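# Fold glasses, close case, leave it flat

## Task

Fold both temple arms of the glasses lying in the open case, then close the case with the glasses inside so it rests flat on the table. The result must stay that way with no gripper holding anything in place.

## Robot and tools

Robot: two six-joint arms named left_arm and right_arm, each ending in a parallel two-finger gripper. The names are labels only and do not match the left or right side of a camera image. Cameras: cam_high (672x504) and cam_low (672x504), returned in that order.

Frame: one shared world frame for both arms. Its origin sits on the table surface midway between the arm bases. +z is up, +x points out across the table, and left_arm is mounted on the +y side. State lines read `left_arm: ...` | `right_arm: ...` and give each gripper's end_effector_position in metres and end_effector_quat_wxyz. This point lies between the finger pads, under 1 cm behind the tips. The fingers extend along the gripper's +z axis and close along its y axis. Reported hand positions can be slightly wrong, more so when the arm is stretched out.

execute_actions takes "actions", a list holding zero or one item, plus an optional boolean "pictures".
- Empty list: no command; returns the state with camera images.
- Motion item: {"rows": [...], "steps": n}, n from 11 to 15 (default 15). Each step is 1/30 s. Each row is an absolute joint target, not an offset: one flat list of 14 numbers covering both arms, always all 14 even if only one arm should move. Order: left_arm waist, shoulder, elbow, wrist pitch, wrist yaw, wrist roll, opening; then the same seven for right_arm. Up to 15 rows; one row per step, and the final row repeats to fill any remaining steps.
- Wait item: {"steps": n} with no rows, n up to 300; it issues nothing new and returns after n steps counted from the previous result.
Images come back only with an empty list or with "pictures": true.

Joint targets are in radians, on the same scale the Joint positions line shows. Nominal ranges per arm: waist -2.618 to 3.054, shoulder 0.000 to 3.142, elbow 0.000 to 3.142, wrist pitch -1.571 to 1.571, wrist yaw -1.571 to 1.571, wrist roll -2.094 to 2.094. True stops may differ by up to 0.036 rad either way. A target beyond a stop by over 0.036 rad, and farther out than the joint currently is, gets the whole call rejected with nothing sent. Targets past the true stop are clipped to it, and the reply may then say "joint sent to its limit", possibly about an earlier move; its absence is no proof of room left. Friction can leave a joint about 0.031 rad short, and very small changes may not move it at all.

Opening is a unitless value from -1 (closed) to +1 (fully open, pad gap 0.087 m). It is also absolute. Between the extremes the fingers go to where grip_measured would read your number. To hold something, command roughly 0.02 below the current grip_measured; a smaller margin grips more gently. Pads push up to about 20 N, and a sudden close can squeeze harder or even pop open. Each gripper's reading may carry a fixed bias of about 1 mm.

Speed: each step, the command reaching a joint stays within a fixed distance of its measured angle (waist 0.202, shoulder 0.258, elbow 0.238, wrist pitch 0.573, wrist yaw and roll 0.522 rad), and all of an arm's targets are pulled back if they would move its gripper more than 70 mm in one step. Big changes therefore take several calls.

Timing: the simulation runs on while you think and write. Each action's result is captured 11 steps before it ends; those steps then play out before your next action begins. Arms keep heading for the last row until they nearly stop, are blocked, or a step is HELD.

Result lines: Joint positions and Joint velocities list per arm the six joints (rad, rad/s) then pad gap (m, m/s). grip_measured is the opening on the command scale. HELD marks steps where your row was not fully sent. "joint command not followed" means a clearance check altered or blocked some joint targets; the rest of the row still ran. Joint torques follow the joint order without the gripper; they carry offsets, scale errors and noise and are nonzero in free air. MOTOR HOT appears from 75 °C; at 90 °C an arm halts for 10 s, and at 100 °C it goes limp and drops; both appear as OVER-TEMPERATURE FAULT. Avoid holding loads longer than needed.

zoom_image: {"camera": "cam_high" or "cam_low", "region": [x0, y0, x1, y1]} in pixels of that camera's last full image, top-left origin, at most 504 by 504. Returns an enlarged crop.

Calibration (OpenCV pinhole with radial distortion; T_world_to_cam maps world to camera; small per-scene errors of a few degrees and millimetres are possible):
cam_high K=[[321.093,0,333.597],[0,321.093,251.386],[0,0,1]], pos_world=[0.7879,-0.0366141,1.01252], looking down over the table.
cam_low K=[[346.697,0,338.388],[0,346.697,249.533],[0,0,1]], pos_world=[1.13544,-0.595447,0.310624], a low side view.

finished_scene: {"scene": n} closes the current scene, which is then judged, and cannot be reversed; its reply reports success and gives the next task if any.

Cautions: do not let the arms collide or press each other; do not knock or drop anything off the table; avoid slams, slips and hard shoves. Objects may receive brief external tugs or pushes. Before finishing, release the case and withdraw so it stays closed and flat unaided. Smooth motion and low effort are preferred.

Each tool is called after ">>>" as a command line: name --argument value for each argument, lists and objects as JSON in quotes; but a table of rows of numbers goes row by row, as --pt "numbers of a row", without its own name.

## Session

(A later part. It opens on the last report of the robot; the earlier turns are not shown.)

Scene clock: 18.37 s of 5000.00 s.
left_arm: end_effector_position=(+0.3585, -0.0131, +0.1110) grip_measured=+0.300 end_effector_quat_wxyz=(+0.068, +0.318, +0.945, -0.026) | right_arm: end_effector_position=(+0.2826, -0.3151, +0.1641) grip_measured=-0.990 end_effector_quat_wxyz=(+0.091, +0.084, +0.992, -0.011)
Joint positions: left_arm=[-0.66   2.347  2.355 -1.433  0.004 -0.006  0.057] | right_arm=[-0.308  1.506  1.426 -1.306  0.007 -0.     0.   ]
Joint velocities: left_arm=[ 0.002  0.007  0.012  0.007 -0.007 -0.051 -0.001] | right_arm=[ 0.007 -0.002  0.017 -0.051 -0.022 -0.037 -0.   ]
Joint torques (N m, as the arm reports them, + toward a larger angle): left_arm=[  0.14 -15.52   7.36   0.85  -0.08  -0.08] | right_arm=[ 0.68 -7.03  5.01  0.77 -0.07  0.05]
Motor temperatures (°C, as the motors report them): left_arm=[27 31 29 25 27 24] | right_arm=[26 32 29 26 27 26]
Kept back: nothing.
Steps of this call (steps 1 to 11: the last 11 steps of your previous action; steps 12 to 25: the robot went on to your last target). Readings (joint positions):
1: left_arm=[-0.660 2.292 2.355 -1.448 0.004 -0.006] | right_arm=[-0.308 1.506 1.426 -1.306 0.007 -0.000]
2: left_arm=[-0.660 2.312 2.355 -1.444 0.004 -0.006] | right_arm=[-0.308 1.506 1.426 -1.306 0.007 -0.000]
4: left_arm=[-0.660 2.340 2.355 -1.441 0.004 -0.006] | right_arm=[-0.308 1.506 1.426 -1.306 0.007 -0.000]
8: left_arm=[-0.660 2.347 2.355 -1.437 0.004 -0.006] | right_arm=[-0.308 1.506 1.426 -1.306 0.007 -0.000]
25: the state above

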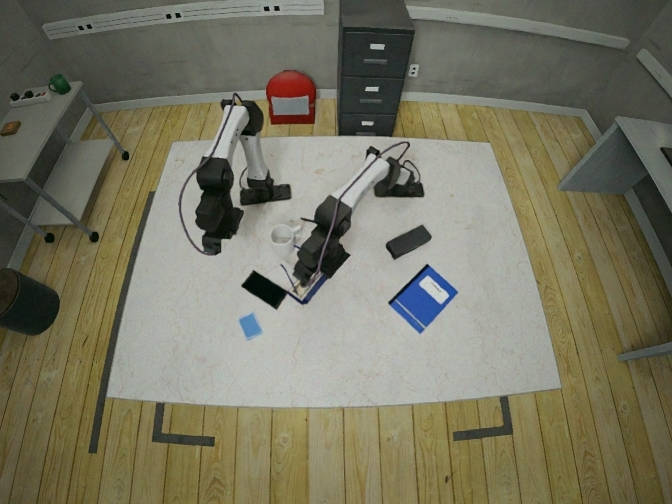

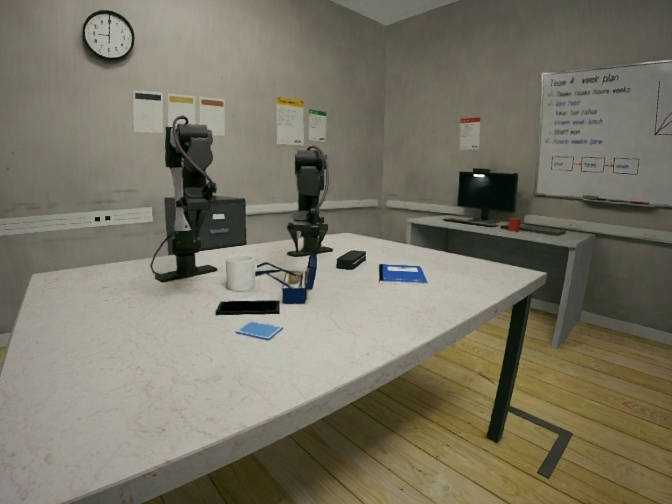

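>>> execute_actions --actions '[{"rows":[[-0.625,2.33,2.36,-1.42,0,0,0.3,-0.3,1.5,1.4,-1.3,0,0,-1]],"steps":11}]'

>>> execute_actions --actions '[{"rows":[[-0.625,2.42,2.36,-1.36,0,0,0.3,-0.3,1.5,1.4,-1.3,0,0,-1]]}]'

>>> execute_actions --actions '[{"rows":[[-0.625,2.42,2.36,-1.36,0,0,0.1,-0.3,1.5,1.4,-1.3,0,0,-1],[-0.625,2.42,2.36,-1.36,0,0,-0.1,-0.3,1.5,1.4,-1.3,0,0,-1],[-0.625,2.42,2.36,-1.36,0,0,-0.3,-0.3,1.5,1.4,-1.3,0,0,-1],[-0.625,2.42,2.36,-1.36,0,0,-0.5,-0.3,1.5,1.4,-1.3,0,0,-1],[-0.625,2.42,2.36,-1.36,0,0,-0.7,-0.3,1.5,1.4,-1.3,0,0,-1],[-0.625,2.42,2.36,-1.36,0,0,-0.8,-0.3,1.5,1.4,-1.3,0,0,-1]]}]'

>>> execute_actions --actions '[{"rows":[[-0.61,2.42,2.36,-1.36,0,0,-0.8,-0.3,1.5,1.4,-1.3,0,0,-1],[-0.6,2.42,2.36,-1.36,0,0,-0.8,-0.3,1.5,1.4,-1.3,0,0,-1],[-0.59,2.42,2.36,-1.36,0,0,-0.8,-0.3,1.5,1.4,-1.3,0,0,-1],[-0.58,2.42,2.36,-1.36,0,0,-0.8,-0.3,1.5,1.4,-1.3,0,0,-1],[-0.57,2.42,2.36,-1.36,0,0,-0.8,-0.3,1.5,1.4,-1.3,0,0,-1],[-0.56,2.42,2.36,-1.36,0,0,-0.8,-0.3,1.5,1.4,-1.3,0,0,-1],[-0.55,2.42,2.36,-1.36,0,0,-0.8,-0.3,1.5,1.4,-1.3,0,0,-1],[-0.54,2.42,2.36,-1.36,0,0,-0.8,-0.3,1.5,1.4,-1.3,0,0,-1],[-0.53,2.42,2.36,-1.36,0,0,-0.8,-0.3,1.5,1.4,-1.3,0,0,-1],[-0.52,2.42,2.36,-1.36,0,0,-0.8,-0.3,1.5,1.4,-1.3,0,0,-1]]}]'

>>> execute_actions --actions '[{"steps":25}]' --pictures true

>>> zoom_image --camera "cam_low" --region '[220, 200, 380, 320]'

>>> zoom_image --camera "cam_high" --region '[240, 200, 400, 320]'

Scene clock: 19.87 s of 5000.00 s.
left_arm: end_effector_position=(+0.3585, -0.0131, +0.1110) grip_measured=+0.300 end_effector_quat_wxyz=(+0.068, +0.318, +0.945, -0.026) | right_arm: end_effector_position=(+0.2826, -0.3151, +0.1641) grip_measured=-0.990 end_effector_quat_wxyz=(+0.091, +0.084, +0.992, -0.011)
Joint positions: left_arm=[-0.66   2.347  2.355 -1.433  0.004 -0.006  0.057] | right_arm=[-0.308  1.506  1.426 -1.306  0.007 -0.     0.   ]
Joint velocities: left_arm=[ 0.002  0.002  0.002  0.051  0.022 -0.007 -0.001] | right_arm=[-0.002  0.002  0.002 -0.022 -0.007  0.037 -0.001]
Joint torques (N m, as the arm reports them, + toward a larger angle): left_arm=[  0.12 -15.43   7.4    0.86  -0.07  -0.08] | right_arm=[ 0.67 -7.09  5.07  0.79 -0.08  0.02]
Motor temperatures (°C, as the motors report them): left_arm=[27 32 29 25 27 24] | right_arm=[26 32 29 26 27 26]
Kept back: the last 11 steps of this action.
Steps of this call (steps 1 to 15: the robot went on to your last target; steps 16 to 45: nothing new was sent). Readings (joint positions):
1: left_arm=[-0.660 2.347 2.355 -1.433 0.004 -0.006] | right_arm=[-0.308 1.506 1.426 -1.306 0.007 -0.000]
2: left_arm=[-0.660 2.347 2.355 -1.433 0.004 -0.006] | right_arm=[-0.308 1.506 1.426 -1.306 0.007 -0.000]
4: left_arm=[-0.660 2.347 2.355 -1.433 0.004 -0.006] | right_arm=[-0.308 1.506 1.426 -1.306 0.007 -0.000]
8: left_arm=[-0.660 2.347 2.355 -1.433 0.004 -0.006] | right_arm=[-0.308 1.506 1.426 -1.306 0.007 -0.000]
45: the state above

Scene clock: 20.37 s of 5000.00 s.
left_arm: end_effector_position=(+0.3746, -0.0061, +0.0968) grip_measured=+0.300 end_effector_quat_wxyz=(+0.070, +0.302, +0.950, -0.025) | right_arm: end_effector_position=(+0.2826, -0.3151, +0.1641) grip_measured=-0.990 end_effector_quat_wxyz=(+0.091, +0.084, +0.992, -0.011)
Joint positions: left_arm=[-0.626  2.38   2.355 -1.398  0.004 -0.006  0.057] | right_arm=[-0.308  1.506  1.426 -1.306  0.007 -0.     0.   ]
Joint velocities: left_arm=[-0.022  0.379  0.002  0.154  0.037 -0.066  0.   ] | right_arm=[ 0.002  0.002 -0.002 -0.037 -0.022 -0.007 -0.   ]
Joint torques (N m, as the arm reports them, + toward a larger angle): left_arm=[  0.23 -13.11   7.53   0.81  -0.08  -0.08] | right_arm=[ 0.71 -7.01  5.01  0.77 -0.09  0.04]
Motor temperatures (°C, as the motors report them): left_arm=[27 32 29 25 27 24] | right_arm=[26 32 29 26 27 26]
Steps of this call (steps 1 to 11: the last 11 steps of your previous action; steps 12 to 15: the first 4 steps of this action). Readings (joint positions):
12: left_arm=[-0.626 2.351 2.355 -1.428 0.004 -0.006] | right_arm=[-0.308 1.506 1.426 -1.306 0.007 -0.000]
13: left_arm=[-0.626 2.357 2.355 -1.415 0.004 -0.006] | right_arm=[-0.308 1.506 1.426 -1.306 0.007 -0.000]
15: the state above

Scene clock: 20.87 s of 5000.00 s.
left_arm: end_effector_position=(+0.3785, -0.0089, +0.0784) grip_measured=-0.401 end_effector_quat_wxyz=(+0.061, +0.302, +0.951, -0.022) | right_arm: end_effector_position=(+0.2826, -0.3151, +0.1641) grip_measured=-0.990 end_effector_quat_wxyz=(+0.091, +0.084, +0.992, -0.011)
Joint positions: left_arm=[-0.626  2.422  2.355 -1.374  0.004 -0.006  0.026] | right_arm=[-0.308  1.506  1.426 -1.306  0.007 -0.     0.   ]
Joint velocities: left_arm=[-0.002  0.002  0.007  0.007  0.022  0.022 -0.174] | right_arm=[-0.022  0.012 -0.002  0.022  0.007 -0.007 -0.   ]
Joint torques (N m, as the arm reports them, + toward a larger angle): left_arm=[  0.17 -14.92   7.5    0.84  -0.08  -0.07] | right_arm=[ 0.68 -7.03  5.02  0.76 -0.06  0.06]
Motor temperatures (°C, as the motors report them): left_arm=[27 33 29 25 27 24] | right_arm=[26 32 29 26 27 26]
Steps of this call (steps 1 to 11: the last 11 steps of your previous action; steps 12 to 15: the first 4 steps of this action). Readings (joint positions):
12: left_arm=[-0.626 2.422 2.355 -1.375 0.004 -0.006] | right_arm=[-0.308 1.506 1.426 -1.306 0.007 -0.000]
13: left_arm=[-0.626 2.422 2.355 -1.374 0.004 -0.006] | right_arm=[-0.308 1.506 1.426 -1.306 0.007 -0.000]
15: the state above

Scene clock: 21.37 s of 5000.00 s.
left_arm: end_effector_position=(+0.3813, -0.0056, +0.0784) grip_measured=-0.666 end_effector_quat_wxyz=(+0.062, +0.298, +0.952, -0.022) | right_arm: end_effector_position=(+0.2826, -0.3151, +0.1641) grip_measured=-0.990 end_effector_quat_wxyz=(+0.091, +0.084, +0.992, -0.011)
Joint positions: left_arm=[-0.617  2.422  2.355 -1.373  0.005 -0.006  0.015] | right_arm=[-0.308  1.506  1.426 -1.306  0.007 -0.     0.   ]
Joint velocities: left_arm=[ 0.178  0.002 -0.007  0.095  0.022 -0.007  0.   ] | right_arm=[ 0.007 -0.002 -0.002  0.037 -0.081 -0.007  0.   ]
Joint torques (N m, as the arm reports them, + toward a larger angle): left_arm=[  2.16 -14.87   7.52   0.84  -0.08  -0.08] | right_arm=[ 0.68 -7.07  5.03  0.77 -0.07  0.04]
Motor temperatures (°C, as the motors report them): left_arm=[27 33 29 25 27 24] | right_arm=[26 33 29 26 27 26]
Steps of this call (steps 1 to 11: the last 11 steps of your previous action; steps 12 to 15: the first 4 steps of this action). Readings (joint positions):
12: left_arm=[-0.626 2.422 2.355 -1.373 0.003 -0.006] | right_arm=[-0.308 1.506 1.426 -1.306 0.007 -0.000]
13: left_arm=[-0.625 2.422 2.355 -1.373 0.003 -0.006] | right_arm=[-0.308 1.506 1.426 -1.306 0.007 -0.000]
15: the state above

Scene clock: 22.20 s of 5000.00 s.
left_arm: end_effector_position=(+0.4062, +0.0338, +0.0783) grip_measured=-0.666 end_effector_quat_wxyz=(+0.063, +0.249, +0.966, -0.019) | right_arm: end_effector_position=(+0.2826, -0.3151, +0.1641) grip_measured=-0.990 end_effector_quat_wxyz=(+0.091, +0.084, +0.992, -0.011)
Joint positions: left_arm=[-0.515  2.422  2.355 -1.372  0.005 -0.006  0.015] | right_arm=[-0.308  1.506  1.426 -1.306  0.007 -0.     0.   ]
Joint velocities: left_arm=[ 0.002  0.017 -0.007  0.066  0.007 -0.022 -0.001] | right_arm=[-0.007  0.007  0.002  0.022 -0.007 -0.051  0.   ]
Joint torques (N m, as the arm reports them, + toward a larger angle): left_arm=[ -0.25 -14.87   7.48   0.82  -0.08  -0.08] | right_arm=[ 0.57 -7.05  5.06  0.79 -0.07  0.05]
Motor temperatures (°C, as the motors report them): left_arm=[27 33 29 25 27 24] | right_arm=[26 33 29 26 27 26]
Kept back: nothing.
Steps of this call (steps 1 to 11: the last 11 steps of your previous action; steps 12 to 25: the robot went on to your last target). Readings (joint positions):
1: left_arm=[-0.610 2.422 2.355 -1.373 0.005 -0.006] | right_arm=[-0.308 1.506 1.426 -1.306 0.007 -0.000]
2: left_arm=[-0.601 2.422 2.355 -1.373 0.005 -0.006] | right_arm=[-0.308 1.506 1.426 -1.306 0.007 -0.000]
4: left_arm=[-0.578 2.422 2.355 -1.373 0.005 -0.006] | right_arm=[-0.308 1.506 1.426 -1.306 0.007 -0.000]
8: left_arm=[-0.530 2.422 2.355 -1.372 0.005 -0.006] | right_arm=[-0.308 1.506 1.426 -1.306 0.007 -0.000]
25: the state above

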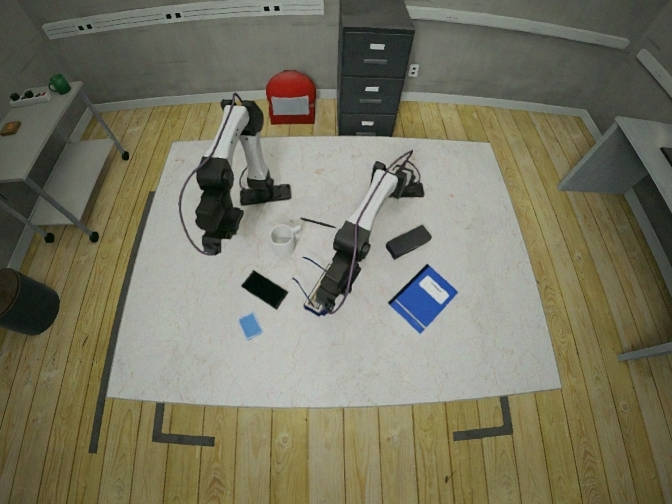

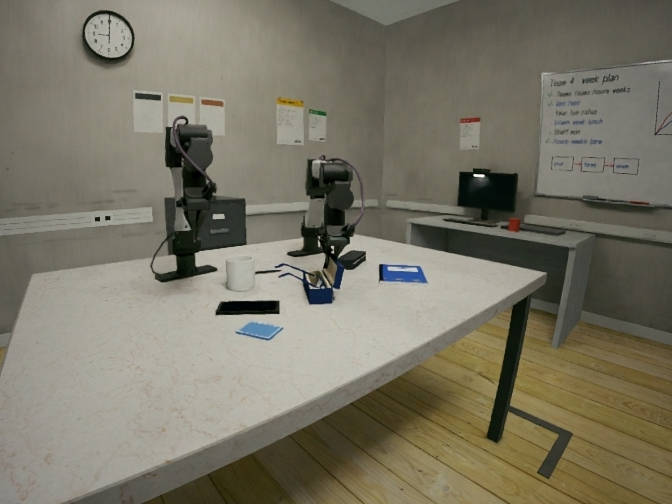

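Region (220, 200, 380, 320) of cam_low's 672x504 image, scaled by 3.150, with more detail than that image has; it fills the top 378 rows of this view, and the rest is white.

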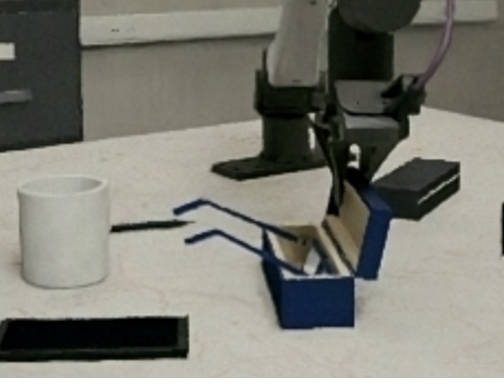

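Region (240, 200, 400, 320) of cam_high's 672x504 image, scaled by 3.150, with more detail than that image has; it fills the top 378 rows of this view, and the rest is white.

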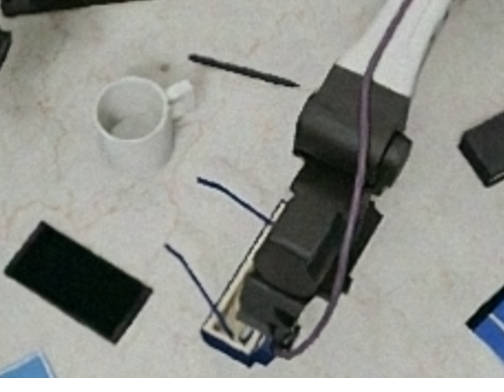

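>>> execute_actions --actions '[{"rows":[[-0.52,2.42,2.36,-1.36,0,0,-0.8,0.444,1.3,0.95,-0.45,0,0,-1]]}]'

>>> execute_actions --actions '[{"steps":25}]'

>>> execute_actions --actions '[{"rows":[[-0.52,2.42,2.36,-1.36,0,0,-0.8,0.444,1.56,0.947,-0.377,0,0,-1]]}]'

>>> execute_actions --actions '[{"steps":20}]'

>>> execute_actions --actions '[{"rows":[[-0.52,2.42,2.36,-1.36,0,0,-0.8,0.432,1.59,0.97,-0.38,0,0,-1],[-0.52,2.42,2.36,-1.36,0,0,-0.8,0.42,1.61,0.992,-0.382,0,0,-1],[-0.52,2.42,2.36,-1.36,0,0,-0.8,0.408,1.63,1.015,-0.384,0,0,-1],[-0.52,2.42,2.36,-1.36,0,0,-0.8,0.396,1.65,1.037,-0.387,0,0,-1],[-0.52,2.42,2.36,-1.36,0,0,-0.8,0.384,1.67,1.06,-0.39,0,0,-1],[-0.52,2.42,2.36,-1.36,0,0,-0.8,0.372,1.69,1.082,-0.392,0,0,-1],[-0.52,2.42,2.36,-1.36,0,0,-0.8,0.36,1.71,1.105,-0.394,0,0,-1],[-0.52,2.42,2.36,-1.36,0,0,-0.8,0.348,1.73,1.127,-0.396,0,0,-1],[-0.52,2.42,2.36,-1.36,0,0,-0.8,0.336,1.75,1.15,-0.398,0,0,-1],[-0.52,2.42,2.36,-1.36,0,0,-0.8,0.323,1.771,1.172,-0.401,0,0,-1],[-0.52,2.42,2.36,-1.36,0,0,-0.8,0.33,1.792,1.2,-0.408,0,0,-1],[-0.52,2.42,2.36,-1.36,0,0,-0.8,0.336,1.813,1.228,-0.415,0,0,-1],[-0.52,2.42,2.36,-1.36,0,0,-0.8,0.342,1.834,1.256,-0.422,0,0,-1],[-0.52,2.42,2.36,-1.36,0,0,-0.8,0.349,1.855,1.284,-0.43,0,0,-1],[-0.52,2.42,2.36,-1.36,0,0,-0.8,0.355,1.875,1.312,-0.437,0,0,-1]]}]'

>>> execute_actions --actions '[{"rows":[[-0.52,2.42,2.36,-1.36,0,0,-0.8,0.36,1.89,1.345,-0.45,0,0,-1],[-0.52,2.42,2.36,-1.36,0,0,-0.8,0.367,1.905,1.375,-0.462,0,0,-1],[-0.52,2.42,2.36,-1.36,0,0,-0.8,0.373,1.925,1.405,-0.475,0,0,-1],[-0.52,2.42,2.36,-1.36,0,0,-0.8,0.38,1.945,1.435,-0.488,0,0,-1],[-0.52,2.42,2.36,-1.36,0,0,-0.8,0.386,1.965,1.467,-0.5,0,0,-1],[-0.52,2.42,2.36,-1.36,0,0,-0.8,0.392,1.985,1.498,-0.513,0,0,-1]]}]'

>>> execute_actions --actions '[{"steps":20}]' --pictures true

>>> zoom_image --camera "cam_low" --region '[220, 200, 380, 320]'

>>> zoom_image --camera "cam_high" --region '[240, 220, 400, 340]'

Scene clock: 24.93 s of 5000.00 s.
left_arm: end_effector_position=(+0.4062, +0.0338, +0.0783) grip_measured=-0.666 end_effector_quat_wxyz=(+0.063, +0.249, +0.966, -0.019) | right_arm: end_effector_position=(+0.3208, -0.2592, +0.1437) grip_measured=-0.990 end_effector_quat_wxyz=(+0.241, -0.021, +0.970, -0.002)
Joint positions: left_arm=[-0.515  2.422  2.355 -1.372  0.005 -0.006  0.015] | right_arm=[-0.09   1.34   1.152 -0.896  0.017  0.002  0.   ]
Joint velocities: left_arm=[-0.002 -0.012 -0.002 -0.007 -0.051  0.007 -0.   ] | right_arm=[ 1.956 -0.867 -1.902  2.85  -0.066  0.007  0.   ]
Joint torques (N m, as the arm reports them, + toward a larger angle): left_arm=[ -0.26 -14.87   7.45   0.83  -0.08  -0.08] | right_arm=[-0.19 -3.46  5.19  0.9  -0.02  0.06]
Motor temperatures (°C, as the motors report them): left_arm=[27 34 29 25 27 24] | right_arm=[26 33 29 26 27 26]
Steps of this call (steps 1 to 15: the robot went on to your last target; steps 16 to 78: nothing new was sent; steps 79 to 82: the first 4 steps of this action). Readings (joint positions):
79: left_arm=[-0.515 2.422 2.355 -1.372 0.005 -0.006] | right_arm=[-0.284 1.474 1.376 -1.218 0.017 0.002]
80: left_arm=[-0.515 2.422 2.355 -1.372 0.005 -0.006] | right_arm=[-0.229 1.422 1.294 -1.095 0.020 0.002]
82: the state above

Scene clock: 25.77 s of 5000.00 s.
left_arm: end_effector_position=(+0.4062, +0.0338, +0.0783) grip_measured=-0.666 end_effector_quat_wxyz=(+0.063, +0.249, +0.966, -0.019) | right_arm: end_effector_position=(+0.3159, -0.0783, +0.1324) grip_measured=-0.990 end_effector_quat_wxyz=(+0.355, -0.270, +0.888, +0.111)
Joint positions: left_arm=[-0.515  2.422  2.355 -1.372  0.005 -0.006  0.015] | right_arm=[ 0.449  1.31   0.963 -0.462 -0.006  0.001  0.   ]
Joint velocities: left_arm=[ 0.002 -0.022  0.007 -0.051 -0.037 -0.037 -0.   ] | right_arm=[-0.017 -0.002 -0.007 -0.022  0.037 -0.037 -0.   ]
Joint torques (N m, as the arm reports them, + toward a larger angle): left_arm=[ -0.25 -14.82   7.5    0.83  -0.09  -0.08] | right_arm=[-0.28 -6.31  6.83  1.65  0.04  0.03]
Motor temperatures (°C, as the motors report them): left_arm=[27 34 29 25 27 24] | right_arm=[26 33 30 27 27 26]
Kept back: nothing.
Steps of this call (steps 1 to 11: the last 11 steps of your previous action; steps 12 to 25: the robot went on to your last target). Readings (joint positions):
1: left_arm=[-0.515 2.422 2.355 -1.372 0.005 -0.006] | right_arm=[-0.020 1.317 1.090 -0.805 0.015 0.002]
2: left_arm=[-0.515 2.422 2.355 -1.372 0.005 -0.006] | right_arm=[0.053 1.310 1.040 -0.733 0.014 0.002]
4: left_arm=[-0.515 2.422 2.355 -1.372 0.005 -0.006] | right_arm=[0.200 1.310 0.980 -0.640 0.011 0.002]
8: left_arm=[-0.515 2.422 2.355 -1.372 0.005 -0.006] | right_arm=[0.432 1.310 0.963 -0.535 -0.004 0.001]
25: the state above

Scene clock: 25.90 s of 5000.00 s.
left_arm: end_effector_position=(+0.4062, +0.0338, +0.0783) grip_measured=-0.666 end_effector_quat_wxyz=(+0.063, +0.249, +0.966, -0.019) | right_arm: end_effector_position=(+0.3299, -0.0690, +0.0838) grip_measured=-0.990 end_effector_quat_wxyz=(+0.309, -0.275, +0.905, +0.097)
Joint positions: left_arm=[-0.515  2.422  2.355 -1.372  0.005 -0.006  0.015] | right_arm=[ 0.449  1.493  0.971 -0.39  -0.006  0.001  0.   ]
Joint velocities: left_arm=[-0.002 -0.007 -0.002  0.037 -0.022 -0.11   0.   ] | right_arm=[ 0.007  1.477 -0.046 -0.022  0.051 -0.066 -0.   ]
Joint torques (N m, as the arm reports them, + toward a larger angle): left_arm=[ -0.24 -14.86   7.5    0.82  -0.08  -0.08] | right_arm=[-0.31 -9.22  5.99  1.56  0.05  0.02]
Motor temperatures (°C, as the motors report them): left_arm=[27 34 29 25 27 24] | right_arm=[26 33 30 27 27 26]
Steps of this call (steps 1 to 4: the first 4 steps of this action). Readings (joint positions):
1: left_arm=[-0.515 2.422 2.355 -1.372 0.005 -0.006] | right_arm=[0.449 1.333 0.965 -0.452 -0.006 0.001]
2: left_arm=[-0.515 2.422 2.355 -1.372 0.005 -0.006] | right_arm=[0.449 1.381 0.970 -0.420 -0.006 0.001]
4: the state above

Scene clock: 26.57 s of 5000.00 s.
left_arm: end_effector_position=(+0.4062, +0.0338, +0.0783) grip_measured=-0.666 end_effector_quat_wxyz=(+0.063, +0.249, +0.966, -0.019) | right_arm: end_effector_position=(+0.3214, -0.0747, +0.0495) grip_measured=-0.990 end_effector_quat_wxyz=(+0.263, -0.279, +0.920, +0.083)
Joint positions: left_arm=[-0.515  2.422  2.355 -1.372  0.005 -0.006  0.015] | right_arm=[ 0.449  1.573  0.949 -0.388 -0.006  0.001  0.   ]
Joint velocities: left_arm=[ 0.002  0.002 -0.007  0.051  0.007  0.007  0.   ] | right_arm=[-0.022  0.017  0.007  0.037  0.022 -0.007  0.   ]
Joint torques (N m, as the arm reports them, + toward a larger angle): left_arm=[ -0.25 -14.89   7.55   0.82  -0.08  -0.08] | right_arm=[-0.34 -8.79  6.98  1.43  0.08  0.03]
Motor temperatures (°C, as the motors report them): left_arm=[27 35 29 25 27 24] | right_arm=[26 33 30 27 27 26]
Kept back: nothing.
Steps of this call (steps 1 to 11: the last 11 steps of your previous action; steps 12 to 20: the robot went on to your last target). Readings (joint positions):
1: left_arm=[-0.515 2.422 2.355 -1.372 0.005 -0.006] | right_arm=[0.449 1.534 0.967 -0.390 -0.006 0.001]
2: left_arm=[-0.515 2.422 2.355 -1.372 0.005 -0.006] | right_arm=[0.449 1.560 0.960 -0.392 -0.006 0.001]
4: left_arm=[-0.515 2.422 2.355 -1.372 0.005 -0.006] | right_arm=[0.449 1.573 0.949 -0.401 -0.006 0.001]
8: left_arm=[-0.515 2.422 2.355 -1.372 0.005 -0.006] | right_arm=[0.449 1.573 0.949 -0.393 -0.006 0.001]
20: the state above

Scene clock: 26.70 s of 5000.00 s.
left_arm: end_effector_position=(+0.4062, +0.0338, +0.0783) grip_measured=-0.666 end_effector_quat_wxyz=(+0.063, +0.249, +0.966, -0.019) | right_arm: end_effector_position=(+0.3303, -0.0766, +0.0508) grip_measured=-0.990 end_effector_quat_wxyz=(+0.264, -0.271, +0.922, +0.080)
Joint positions: left_arm=[-0.515  2.422  2.355 -1.372  0.005 -0.006  0.015] | right_arm=[ 0.431  1.595  0.977 -0.394 -0.006  0.001  0.   ]
Joint velocities: left_arm=[-0.012  0.002 -0.017 -0.007  0.066  0.007  0.   ] | right_arm=[-0.3    0.442  0.53  -0.051  0.007 -0.007  0.001]
Joint torques (N m, as the arm reports them, + toward a larger angle): left_arm=[ -0.23 -14.83   7.47   0.82  -0.08  -0.08] | right_arm=[-1.19 -5.31  9.24  1.41  0.06  0.02]
Motor temperatures (°C, as the motors report them): left_arm=[27 35 29 25 27 24] | right_arm=[26 33 30 27 27 26]
Steps of this call (steps 1 to 4: the first 4 steps of this action). Readings (joint positions):
1: left_arm=[-0.515 2.422 2.355 -1.372 0.005 -0.006] | right_arm=[0.448 1.573 0.949 -0.388 -0.006 0.001]
2: left_arm=[-0.515 2.422 2.355 -1.372 0.005 -0.006] | right_arm=[0.446 1.575 0.951 -0.389 -0.006 0.001]
4: the state above

Scene clock: 27.20 s of 5000.00 s.
left_arm: end_effector_position=(+0.4167, +0.0462, +0.0783) grip_measured=-0.666 end_effector_quat_wxyz=(+0.072, +0.226, +0.971, -0.010) | right_arm: end_effector_position=(+0.4074, -0.0745, +0.0566) grip_measured=-0.990 end_effector_quat_wxyz=(+0.270, -0.227, +0.933, +0.067)
Joint positions: left_arm=[-0.488  2.422  2.355 -1.359 -0.017 -0.023  0.015] | right_arm=[ 0.339  1.831  1.272 -0.448 -0.002  0.001  0.   ]
Joint velocities: left_arm=[-0.085 -0.027  0.007  0.095 -0.066 -0.007 -0.   ] | right_arm=[ 0.002 -0.027 -0.017 -0.066  0.037  0.051  0.   ]
Joint torques (N m, as the arm reports them, + toward a larger angle): left_arm=[ -1.7  -14.87   7.53   0.73   0.13   0.08] | right_arm=[  0.14 -11.29   6.74   1.27  -0.01   0.03]
Motor temperatures (°C, as the motors report them): left_arm=[27 35 29 25 27 24] | right_arm=[26 33 30 27 27 26]
Kept back: nothing.
A step of this action was HELD (marked below), so the last 11 steps of it were dropped. An arm can still carry out its HELD step.
Steps of this call (steps 1 to 11: the last 11 steps of your previous action; steps 12 to 15: the first 4 steps of this action). Readings (joint positions):
12: left_arm=[-0.494 2.422 2.355 -1.360 -0.015 -0.024] | right_arm=[0.339 1.824 1.263 -0.451 -0.003 0.001]
13: left_arm=[-0.488 2.422 2.355 -1.359 -0.017 -0.026] | right_arm=[0.339 1.831 1.272 -0.447 -0.002 0.001] HELD
14: left_arm=[-0.486 2.422 2.355 -1.359 -0.017 -0.024] | right_arm=[0.339 1.831 1.272 -0.448 -0.002 0.001] HELD
15: the state above HELD
joint command not followed: on one or more control steps a check withheld the commanded joint targets of the right arm, and it was not sent them on those steps. On the call's last step the targets were still withheld.
cause: the commanded joint targets would bring a part of the robot too close to another arm (this arm's wrist (the part past joint 4) and the other arm's wrist (the part past joint 4)); next, command targets that bring no part of the robot closer to that arm.

Scene clock: 27.87 s of 5000.00 s.
left_arm: end_effector_position=(+0.4164, +0.0457, +0.0783) grip_measured=-0.666 end_effector_quat_wxyz=(+0.073, +0.227, +0.971, -0.008) | right_arm: end_effector_position=(+0.4064, -0.0750, +0.0561) grip_measured=-0.990 end_effector_quat_wxyz=(+0.268, -0.226, +0.934, +0.067)
Joint positions: left_arm=[-0.49   2.422  2.355 -1.359 -0.021 -0.023  0.015] | right_arm=[ 0.339  1.831  1.272 -0.453 -0.002  0.003  0.   ]
Joint velocities: left_arm=[-0.002 -0.002 -0.002 -0.095  0.022  0.037  0.   ] | right_arm=[-0.007  0.002 -0.002 -0.037 -0.037 -0.037  0.   ]
Joint torques (N m, as the arm reports them, + toward a larger angle): left_arm=[ -2.04 -14.89   7.53   0.7    0.14   0.1 ] | right_arm=[  0.07 -11.21   6.64   1.33  -0.02   0.03]
Motor temperatures (°C, as the motors report them): left_arm=[27 35 29 25 27 24] | right_arm=[26 33 30 27 27 26]
Kept back: nothing.
Steps of this call (steps 1 to 20: nothing new was sent). Readings (joint positions):
1: left_arm=[-0.490 2.422 2.355 -1.359 -0.019 -0.023] | right_arm=[0.339 1.831 1.272 -0.452 -0.002 0.002]
2: left_arm=[-0.490 2.422 2.355 -1.359 -0.020 -0.023] | right_arm=[0.339 1.831 1.272 -0.453 -0.002 0.003]
4: left_arm=[-0.490 2.422 2.355 -1.359 -0.021 -0.023] | right_arm=[0.339 1.831 1.272 -0.453 -0.002 0.003]
8: left_arm=[-0.490 2.422 2.355 -1.359 -0.021 -0.023] | right_arm=[0.339 1.831 1.272 -0.453 -0.002 0.003]
20: the state above

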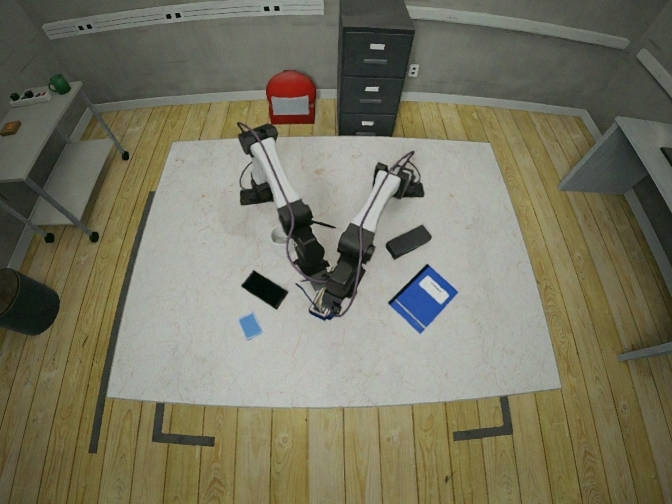

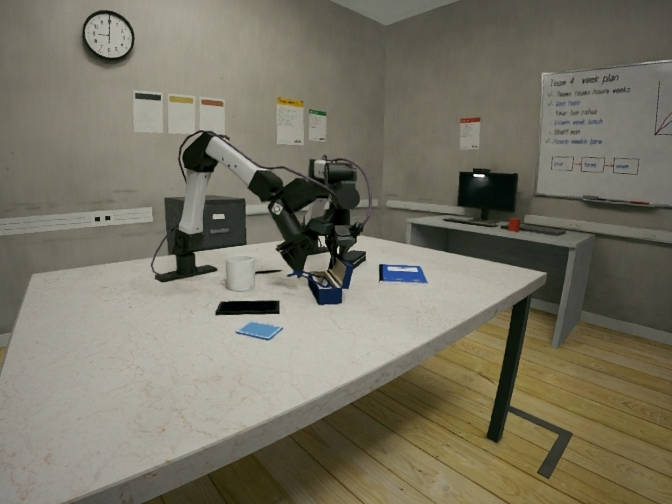

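Region (220, 200, 380, 320) of cam_low's 672x504 image, scaled by 3.150, with more detail than that image has; it fills the top 378 rows of this view, and the rest is white.

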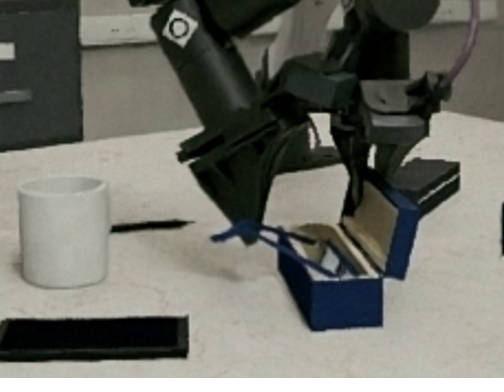

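Region (240, 220, 400, 340) of cam_high's 672x504 image, scaled by 3.150, with more detail than that image has; it fills the top 378 rows of this view, and the rest is white.

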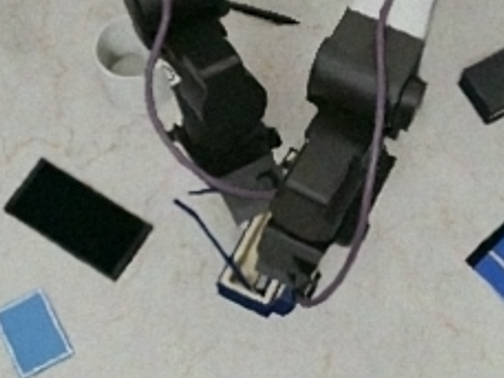

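>>> execute_actions --actions '[{"rows":[[-0.5,2.42,2.36,-1.36,0,0,-0.8,0.3,1.5,1.09,-0.45,0,0,-1]]}]'

>>> execute_actions --actions '[{"rows":[[-0.5,2.42,2.36,-1.36,0,0,-0.8,0.09,1.5,1.12,-0.45,0,0,-1]]}]'

>>> execute_actions --actions '[{"rows":[[-0.5,2.42,2.36,-1.36,0,0,-0.8,0.09,1.71,1.12,-0.4,0,0,-1]]}]'

>>> execute_actions --actions '[{"rows":[[-0.5,2.42,2.36,-1.36,0,0,-0.8,0.09,1.71,1.12,-0.4,-0.05,0,-1],[-0.5,2.42,2.36,-1.36,0,0,-0.8,0.09,1.715,1.125,-0.4,-0.1,0,-1],[-0.5,2.42,2.36,-1.36,0,0,-0.8,0.09,1.72,1.13,-0.4,-0.15,0,-1],[-0.5,2.42,2.36,-1.36,0,0,-0.8,0.09,1.73,1.14,-0.4,-0.2,0,-1],[-0.5,2.42,2.36,-1.36,0,0,-0.8,0.09,1.74,1.15,-0.4,-0.25,0,-1],[-0.5,2.42,2.36,-1.36,0,0,-0.8,0.09,1.755,1.16,-0.4,-0.3,0,-1],[-0.5,2.42,2.36,-1.36,0,0,-0.8,0.09,1.77,1.17,-0.4,-0.35,0,-1],[-0.5,2.42,2.36,-1.36,0,0,-0.8,0.09,1.79,1.185,-0.4,-0.4,0,-1],[-0.5,2.42,2.36,-1.36,0,0,-0.8,0.09,1.81,1.2,-0.4,-0.45,0,-1],[-0.5,2.42,2.36,-1.36,0,0,-0.8,0.09,1.835,1.22,-0.4,-0.5,0,-1],[-0.5,2.42,2.36,-1.36,0,0,-0.8,0.09,1.86,1.24,-0.4,-0.55,0,-1],[-0.5,2.42,2.36,-1.36,0,0,-0.8,0.09,1.89,1.26,-0.4,-0.6,0,-1],[-0.5,2.42,2.36,-1.36,0,0,-0.8,0.09,1.92,1.28,-0.4,-0.65,0,-1],[-0.5,2.42,2.36,-1.36,0,0,-0.8,0.09,1.95,1.3,-0.4,-0.7,0,-1]]}]'

>>> execute_actions --actions '[{"steps":25}]' --pictures true

>>> zoom_image --camera "cam_low" --region '[220, 200, 380, 320]'

>>> zoom_image --camera "cam_high" --region '[240, 220, 400, 340]'

Scene clock: 29.90 s of 5000.00 s.
left_arm: end_effector_position=(+0.4161, +0.0450, +0.0783) grip_measured=-0.666 end_effector_quat_wxyz=(+0.072, +0.230, +0.970, -0.010) | right_arm: end_effector_position=(+0.3987, -0.0793, +0.0623) grip_measured=-0.990 end_effector_quat_wxyz=(+0.273, -0.226, +0.933, +0.068)
Joint positions: left_arm=[-0.49   2.422  2.355 -1.359 -0.016 -0.018  0.015] | right_arm=[ 0.338  1.784  1.234 -0.451 -0.002  0.003  0.   ]
Joint velocities: left_arm=[-0.027  0.007 -0.007 -0.066  0.007 -0.007 -0.   ] | right_arm=[-0.037 -0.686 -0.549 -0.037 -0.037 -0.007 -0.001]
Joint torques (N m, as the arm reports them, + toward a larger angle): left_arm=[ -0.54 -14.8    7.48   0.7    0.    -0.01] | right_arm=[ -1.03 -13.47   6.07   1.34  -0.04   0.02]
Motor temperatures (°C, as the motors report them): left_arm=[27 36 29 25 27 24] | right_arm=[26 34 30 27 27 26]
Steps of this call (steps 1 to 57: nothing new was sent; steps 58 to 61: the first 4 steps of this action). Readings (joint positions):
58: left_arm=[-0.489 2.422 2.355 -1.359 -0.021 -0.023] | right_arm=[0.339 1.828 1.271 -0.453 -0.002 0.003]
59: left_arm=[-0.489 2.422 2.355 -1.359 -0.020 -0.022] | right_arm=[0.339 1.820 1.265 -0.452 -0.002 0.003]
61: the state above

Scene clock: 30.40 s of 5000.00 s.
left_arm: end_effector_position=(+0.4157, +0.0444, +0.0783) grip_measured=-0.666 end_effector_quat_wxyz=(+0.072, +0.234, +0.970, -0.012) | right_arm: end_effector_position=(+0.4059, -0.1653, +0.1309) grip_measured=-0.990 end_effector_quat_wxyz=(+0.361, -0.127, +0.923, +0.053)
Joint positions: left_arm=[-0.491  2.422  2.355 -1.359 -0.011 -0.011  0.015] | right_arm=[ 0.13   1.502  1.125 -0.447 -0.01  -0.     0.   ]
Joint velocities: left_arm=[-0.002 -0.012 -0.002 -0.007  0.022  0.007 -0.001] | right_arm=[-1.306 -0.012 -0.012  0.051  0.286  0.022 -0.   ]
Joint torques (N m, as the arm reports them, + toward a larger angle): left_arm=[ -0.57 -14.88   7.54   0.71   0.04  -0.04] | right_arm=[ 3.05 -7.83  7.43  1.52 -0.3   0.02]
Motor temperatures (°C, as the motors report them): left_arm=[27 36 29 25 27 24] | right_arm=[26 34 30 27 27 26]
Steps of this call (steps 1 to 11: the last 11 steps of your previous action; steps 12 to 15: the first 4 steps of this action). Readings (joint positions):
12: left_arm=[-0.491 2.422 2.355 -1.359 -0.011 -0.011] | right_arm=[0.288 1.502 1.125 -0.448 -0.014 0.001]
13: left_arm=[-0.491 2.422 2.355 -1.359 -0.011 -0.011] | right_arm=[0.240 1.502 1.125 -0.448 -0.019 -0.000]
15: the state above

Scene clock: 30.90 s of 5000.00 s.
left_arm: end_effector_position=(+0.4157, +0.0444, +0.0783) grip_measured=-0.666 end_effector_quat_wxyz=(+0.072, +0.234, +0.970, -0.012) | right_arm: end_effector_position=(+0.4238, -0.1836, +0.0876) grip_measured=-0.990 end_effector_quat_wxyz=(+0.324, -0.103, +0.940, +0.034)
Joint positions: left_arm=[-0.491  2.422  2.355 -1.359 -0.011 -0.011  0.015] | right_arm=[ 0.08   1.645  1.136 -0.398  0.004  0.     0.   ]
Joint velocities: left_arm=[ 0.012 -0.002 -0.007 -0.022 -0.037 -0.007  0.   ] | right_arm=[ 0.002  1.209 -0.012 -0.081 -0.081 -0.037 -0.   ]
Joint torques (N m, as the arm reports them, + toward a larger angle): left_arm=[ -0.58 -14.91   7.46   0.71   0.06  -0.03] | right_arm=[ 0.83 -9.61  6.36  1.5  -0.07  0.04]
Motor temperatures (°C, as the motors report them): left_arm=[27 36 29 25 27 24] | right_arm=[26 34 30 28 27 26]
Steps of this call (steps 1 to 11: the last 11 steps of your previous action; steps 12 to 15: the first 4 steps of this action). Readings (joint positions):
12: left_arm=[-0.491 2.422 2.355 -1.359 -0.011 -0.011] | right_arm=[0.080 1.521 1.127 -0.441 0.004 0.000]
13: left_arm=[-0.491 2.422 2.355 -1.359 -0.011 -0.011] | right_arm=[0.080 1.558 1.134 -0.419 0.004 0.000]
15: the state above

Scene clock: 31.40 s of 5000.00 s.
left_arm: end_effector_position=(+0.4157, +0.0444, +0.0783) grip_measured=-0.666 end_effector_quat_wxyz=(+0.072, +0.234, +0.970, -0.012) | right_arm: end_effector_position=(+0.4116, -0.1735, +0.0536) grip_measured=-0.990 end_effector_quat_wxyz=(+0.273, -0.114, +0.953, +0.063)
Joint positions: left_arm=[-0.491  2.422  2.355 -1.359 -0.011 -0.011  0.015] | right_arm=[ 0.08   1.721  1.124 -0.41  -0.067  0.     0.   ]
Joint velocities: left_arm=[-0.002 -0.002  0.002 -0.051 -0.007 -0.022  0.   ] | right_arm=[ 0.002 -0.002  0.002  0.066 -0.828  0.022 -0.001]
Joint torques (N m, as the arm reports them, + toward a larger angle): left_arm=[ -0.58 -14.87   7.52   0.71   0.06  -0.03] | right_arm=[ 0.86 -8.58  8.29  1.42 -0.11  0.04]
Motor temperatures (°C, as the motors report them): left_arm=[27 36 29 25 27 24] | right_arm=[26 35 30 28 27 26]
Steps of this call (steps 1 to 11: the last 11 steps of your previous action; steps 12 to 15: the first 4 steps of this action). Readings (joint positions):
12: left_arm=[-0.491 2.422 2.355 -1.359 -0.011 -0.011] | right_arm=[0.080 1.721 1.124 -0.410 -0.002 0.000]
13: left_arm=[-0.491 2.422 2.355 -1.359 -0.011 -0.011] | right_arm=[0.080 1.721 1.124 -0.410 -0.017 0.000]
15: the state above

Scene clock: 32.23 s of 5000.00 s.
left_arm: end_effector_position=(+0.4139, +0.0586, +0.0788) grip_measured=-0.666 end_effector_quat_wxyz=(+0.061, +0.244, +0.968, +0.012) | right_arm: end_effector_position=(+0.4159, -0.0879, +0.0473) grip_measured=-0.990 end_effector_quat_wxyz=(+0.212, -0.174, +0.910, +0.311)
Joint positions: left_arm=[-0.483  2.422  2.355 -1.391 -0.051  0.02   0.015] | right_arm=[ 0.067  1.935  1.277 -0.4   -0.607 -0.008  0.   ]
Joint velocities: left_arm=[-0.007  0.002  0.007 -0.037  0.066 -0.037 -0.001] | right_arm=[-0.007 -0.002 -0.007 -0.022  0.007 -0.007  0.   ]
Joint torques (N m, as the arm reports them, + toward a larger angle): left_arm=[ -1.12 -14.84   7.44   1.01   0.42  -0.37] | right_arm=[  1.7  -10.11   8.59   1.19  -1.27   0.11]
Motor temperatures (°C, as the motors report them): left_arm=[27 36 29 25 27 24] | right_arm=[26 35 30 28 27 26]
Kept back: nothing.
Steps of this call (steps 1 to 11: the last 11 steps of your previous action; steps 12 to 25: the robot went on to your last target). Readings (joint positions):
1: left_arm=[-0.491 2.422 2.355 -1.359 -0.011 -0.011] | right_arm=[0.080 1.721 1.124 -0.410 -0.100 0.000]
2: left_arm=[-0.491 2.422 2.355 -1.359 -0.011 -0.011] | right_arm=[0.080 1.722 1.126 -0.410 -0.136 0.000]
4: left_arm=[-0.491 2.422 2.355 -1.359 -0.011 -0.011] | right_arm=[0.080 1.736 1.141 -0.410 -0.216 0.000]
8: left_arm=[-0.491 2.422 2.355 -1.361 -0.015 -0.009] | right_arm=[0.080 1.814 1.209 -0.408 -0.389 -0.001]
25: the state above

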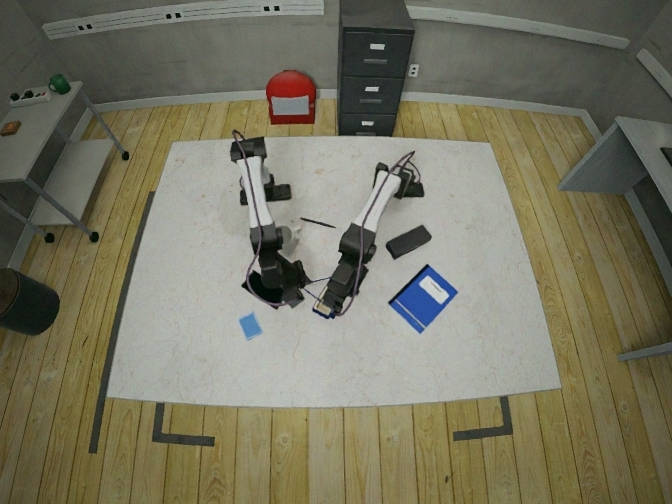

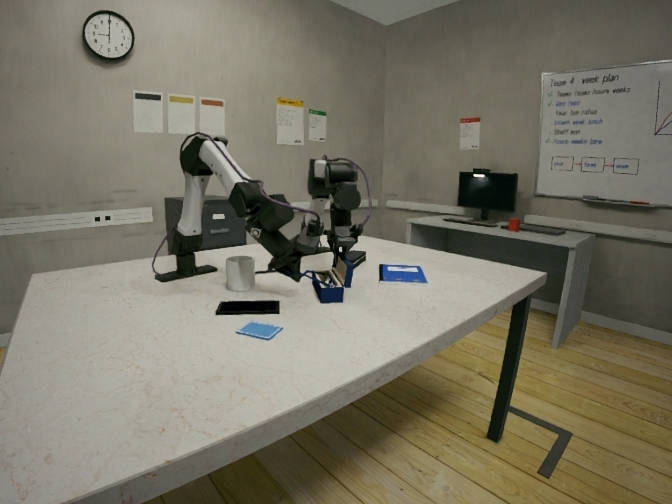

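Region (220, 200, 380, 320) of cam_low's 672x504 image, scaled by 3.150, with more detail than that image has; it fills the top 378 rows of this view, and the rest is white.

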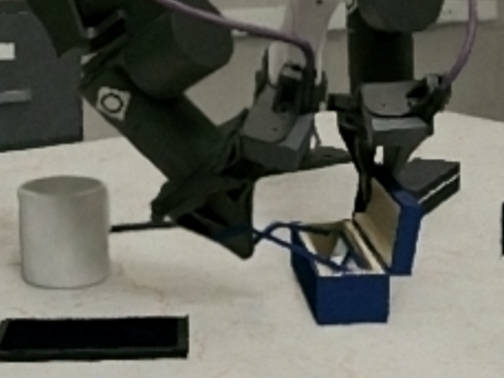

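Region (240, 220, 400, 340) of cam_high's 672x504 image, scaled by 3.150, with more detail than that image has; it fills the top 378 rows of this view, and the rest is white.

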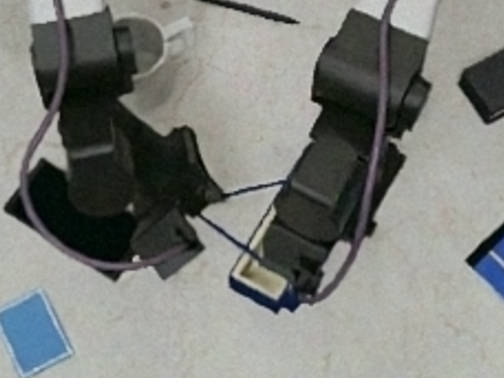

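>>> execute_actions --actions '[{"rows":[[-0.5,2.42,2.36,-1.36,0,0,-0.8,0.08,1.92,1.3,-0.4,-0.63,0,-1],[-0.5,2.42,2.36,-1.36,0,0,-0.8,0.085,1.9,1.3,-0.4,-0.63,0,-1],[-0.5,2.42,2.36,-1.36,0,0,-0.8,0.09,1.88,1.3,-0.4,-0.63,0,-1],[-0.5,2.42,2.36,-1.36,0,0,-0.8,0.095,1.86,1.3,-0.4,-0.63,0,-1],[-0.5,2.42,2.36,-1.36,0,0,-0.8,0.1,1.84,1.3,-0.4,-0.63,0,-1],[-0.5,2.42,2.36,-1.36,0,0,-0.8,0.11,1.82,1.3,-0.4,-0.63,0,-1],[-0.5,2.42,2.36,-1.36,0,0,-0.8,0.12,1.8,1.3,-0.4,-0.63,0,-1],[-0.5,2.42,2.36,-1.36,0,0,-0.8,0.13,1.78,1.3,-0.4,-0.63,0,-1],[-0.5,2.42,2.36,-1.36,0,0,-0.8,0.145,1.77,1.3,-0.4,-0.63,0,-1],[-0.5,2.42,2.36,-1.36,0,0,-0.8,0.16,1.76,1.3,-0.4,-0.63,0,-1],[-0.5,2.42,2.36,-1.36,0,0,-0.8,0.175,1.75,1.3,-0.4,-0.63,0,-1],[-0.5,2.42,2.36,-1.36,0,0,-0.8,0.19,1.74,1.3,-0.4,-0.63,0,-1],[-0.5,2.42,2.36,-1.36,0,0,-0.8,0.205,1.73,1.3,-0.4,-0.63,0,-1],[-0.5,2.42,2.36,-1.36,0,0,-0.8,0.22,1.72,1.3,-0.4,-0.63,0,-1]]}]'

>>> execute_actions --actions '[{"steps":25}]' --pictures true

>>> zoom_image --camera "cam_low" --region '[240, 200, 400, 320]'

Scene clock: 33.67 s of 5000.00 s.
left_arm: end_effector_position=(+0.4139, +0.0587, +0.0788) grip_measured=-0.666 end_effector_quat_wxyz=(+0.061, +0.245, +0.968, +0.012) | right_arm: end_effector_position=(+0.4170, -0.0888, +0.0519) grip_measured=-0.990 end_effector_quat_wxyz=(+0.218, -0.175, +0.909, +0.309)
Joint positions: left_arm=[-0.483  2.422  2.355 -1.392 -0.051  0.021  0.015] | right_arm=[ 0.067  1.921  1.277 -0.402 -0.6   -0.009  0.   ]
Joint velocities: left_arm=[-0.002 -0.012  0.002  0.051 -0.007 -0.007 -0.   ] | right_arm=[ 0.007 -0.291  0.012 -0.066 -0.095 -0.007  0.   ]
Joint torques (N m, as the arm reports them, + toward a larger angle): left_arm=[ -1.02 -14.85   7.51   0.98   0.4   -0.36] | right_arm=[  2.23 -15.2    8.65   1.25  -0.6    0.06]
Motor temperatures (°C, as the motors report them): left_arm=[27 37 29 25 27 24] | right_arm=[26 35 31 28 28 26]
Steps of this call (steps 1 to 30: the robot went on to your last target; steps 31 to 39: nothing new was sent; steps 40 to 43: the first 4 steps of this action). Readings (joint positions):
40: left_arm=[-0.483 2.422 2.355 -1.392 -0.052 0.021] | right_arm=[0.067 1.935 1.277 -0.400 -0.604 -0.009]
41: left_arm=[-0.483 2.422 2.355 -1.392 -0.052 0.021] | right_arm=[0.067 1.934 1.277 -0.400 -0.602 -0.009]
43: the state above

Scene clock: 34.50 s of 5000.00 s.
left_arm: end_effector_position=(+0.4130, +0.0482, +0.0784) grip_measured=-0.666 end_effector_quat_wxyz=(+0.064, +0.242, +0.968, -0.010) | right_arm: end_effector_position=(+0.3885, -0.0261, +0.1324) grip_measured=-0.990 end_effector_quat_wxyz=(+0.282, -0.270, +0.855, +0.342)
Joint positions: left_arm=[-0.488  2.422  2.355 -1.376 -0.011  0.009  0.015] | right_arm=[ 0.221  1.732  1.284 -0.396 -0.624 -0.007  0.   ]
Joint velocities: left_arm=[ 0.012 -0.007  0.002 -0.051 -0.051 -0.022 -0.   ] | right_arm=[ 0.002 -0.012 -0.007 -0.007 -0.066  0.022  0.001]
Joint torques (N m, as the arm reports them, + toward a larger angle): left_arm=[ -0.8  -14.84   7.49   0.84   0.04  -0.23] | right_arm=[  0.07 -11.13   8.64   1.42  -0.35   0.06]
Motor temperatures (°C, as the motors report them): left_arm=[27 37 29 25 27 24] | right_arm=[26 35 31 28 28 26]
Kept back: nothing.
Steps of this call (steps 1 to 11: the last 11 steps of your previous action; steps 12 to 25: the robot went on to your last target). Readings (joint positions):
1: left_arm=[-0.483 2.422 2.355 -1.391 -0.050 0.021] | right_arm=[0.068 1.908 1.277 -0.403 -0.600 -0.009]
2: left_arm=[-0.483 2.422 2.355 -1.391 -0.048 0.021] | right_arm=[0.071 1.890 1.277 -0.403 -0.600 -0.009]
4: left_arm=[-0.483 2.422 2.355 -1.389 -0.043 0.019] | right_arm=[0.087 1.846 1.277 -0.403 -0.600 -0.008]
8: left_arm=[-0.483 2.422 2.355 -1.384 -0.029 0.016] | right_arm=[0.146 1.767 1.282 -0.397 -0.607 -0.008]
25: the state above

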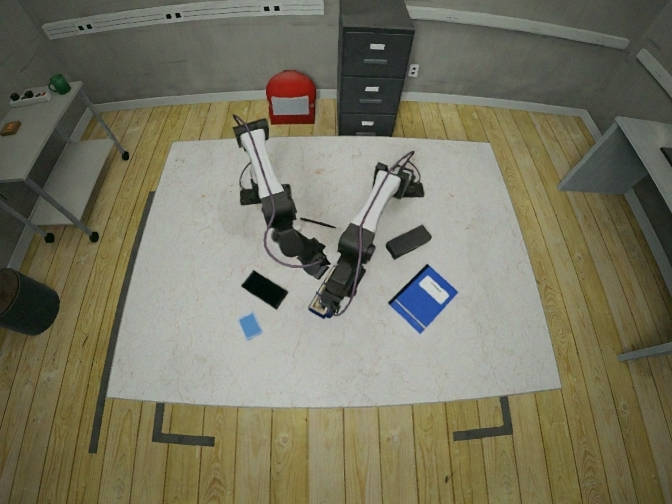

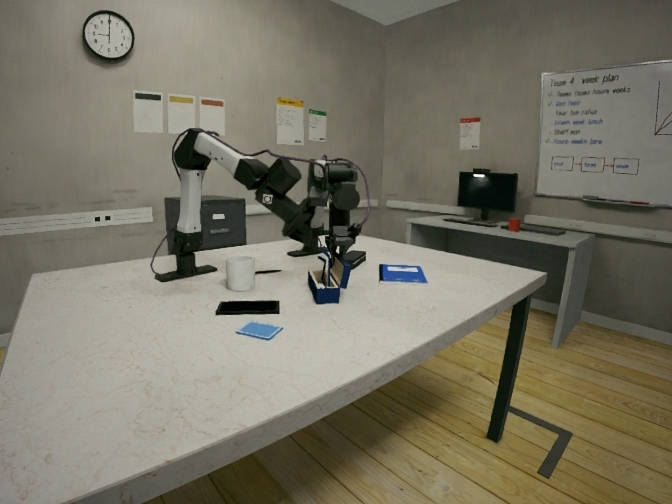

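Region (240, 200, 400, 320) of cam_low's 672x504 image, scaled by 3.150, with more detail than that image has; it fills the top 378 rows of this view, and the rest is white.

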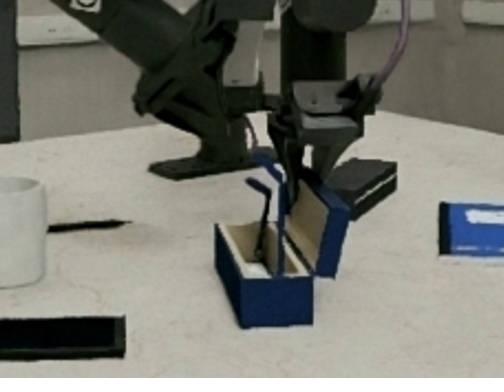

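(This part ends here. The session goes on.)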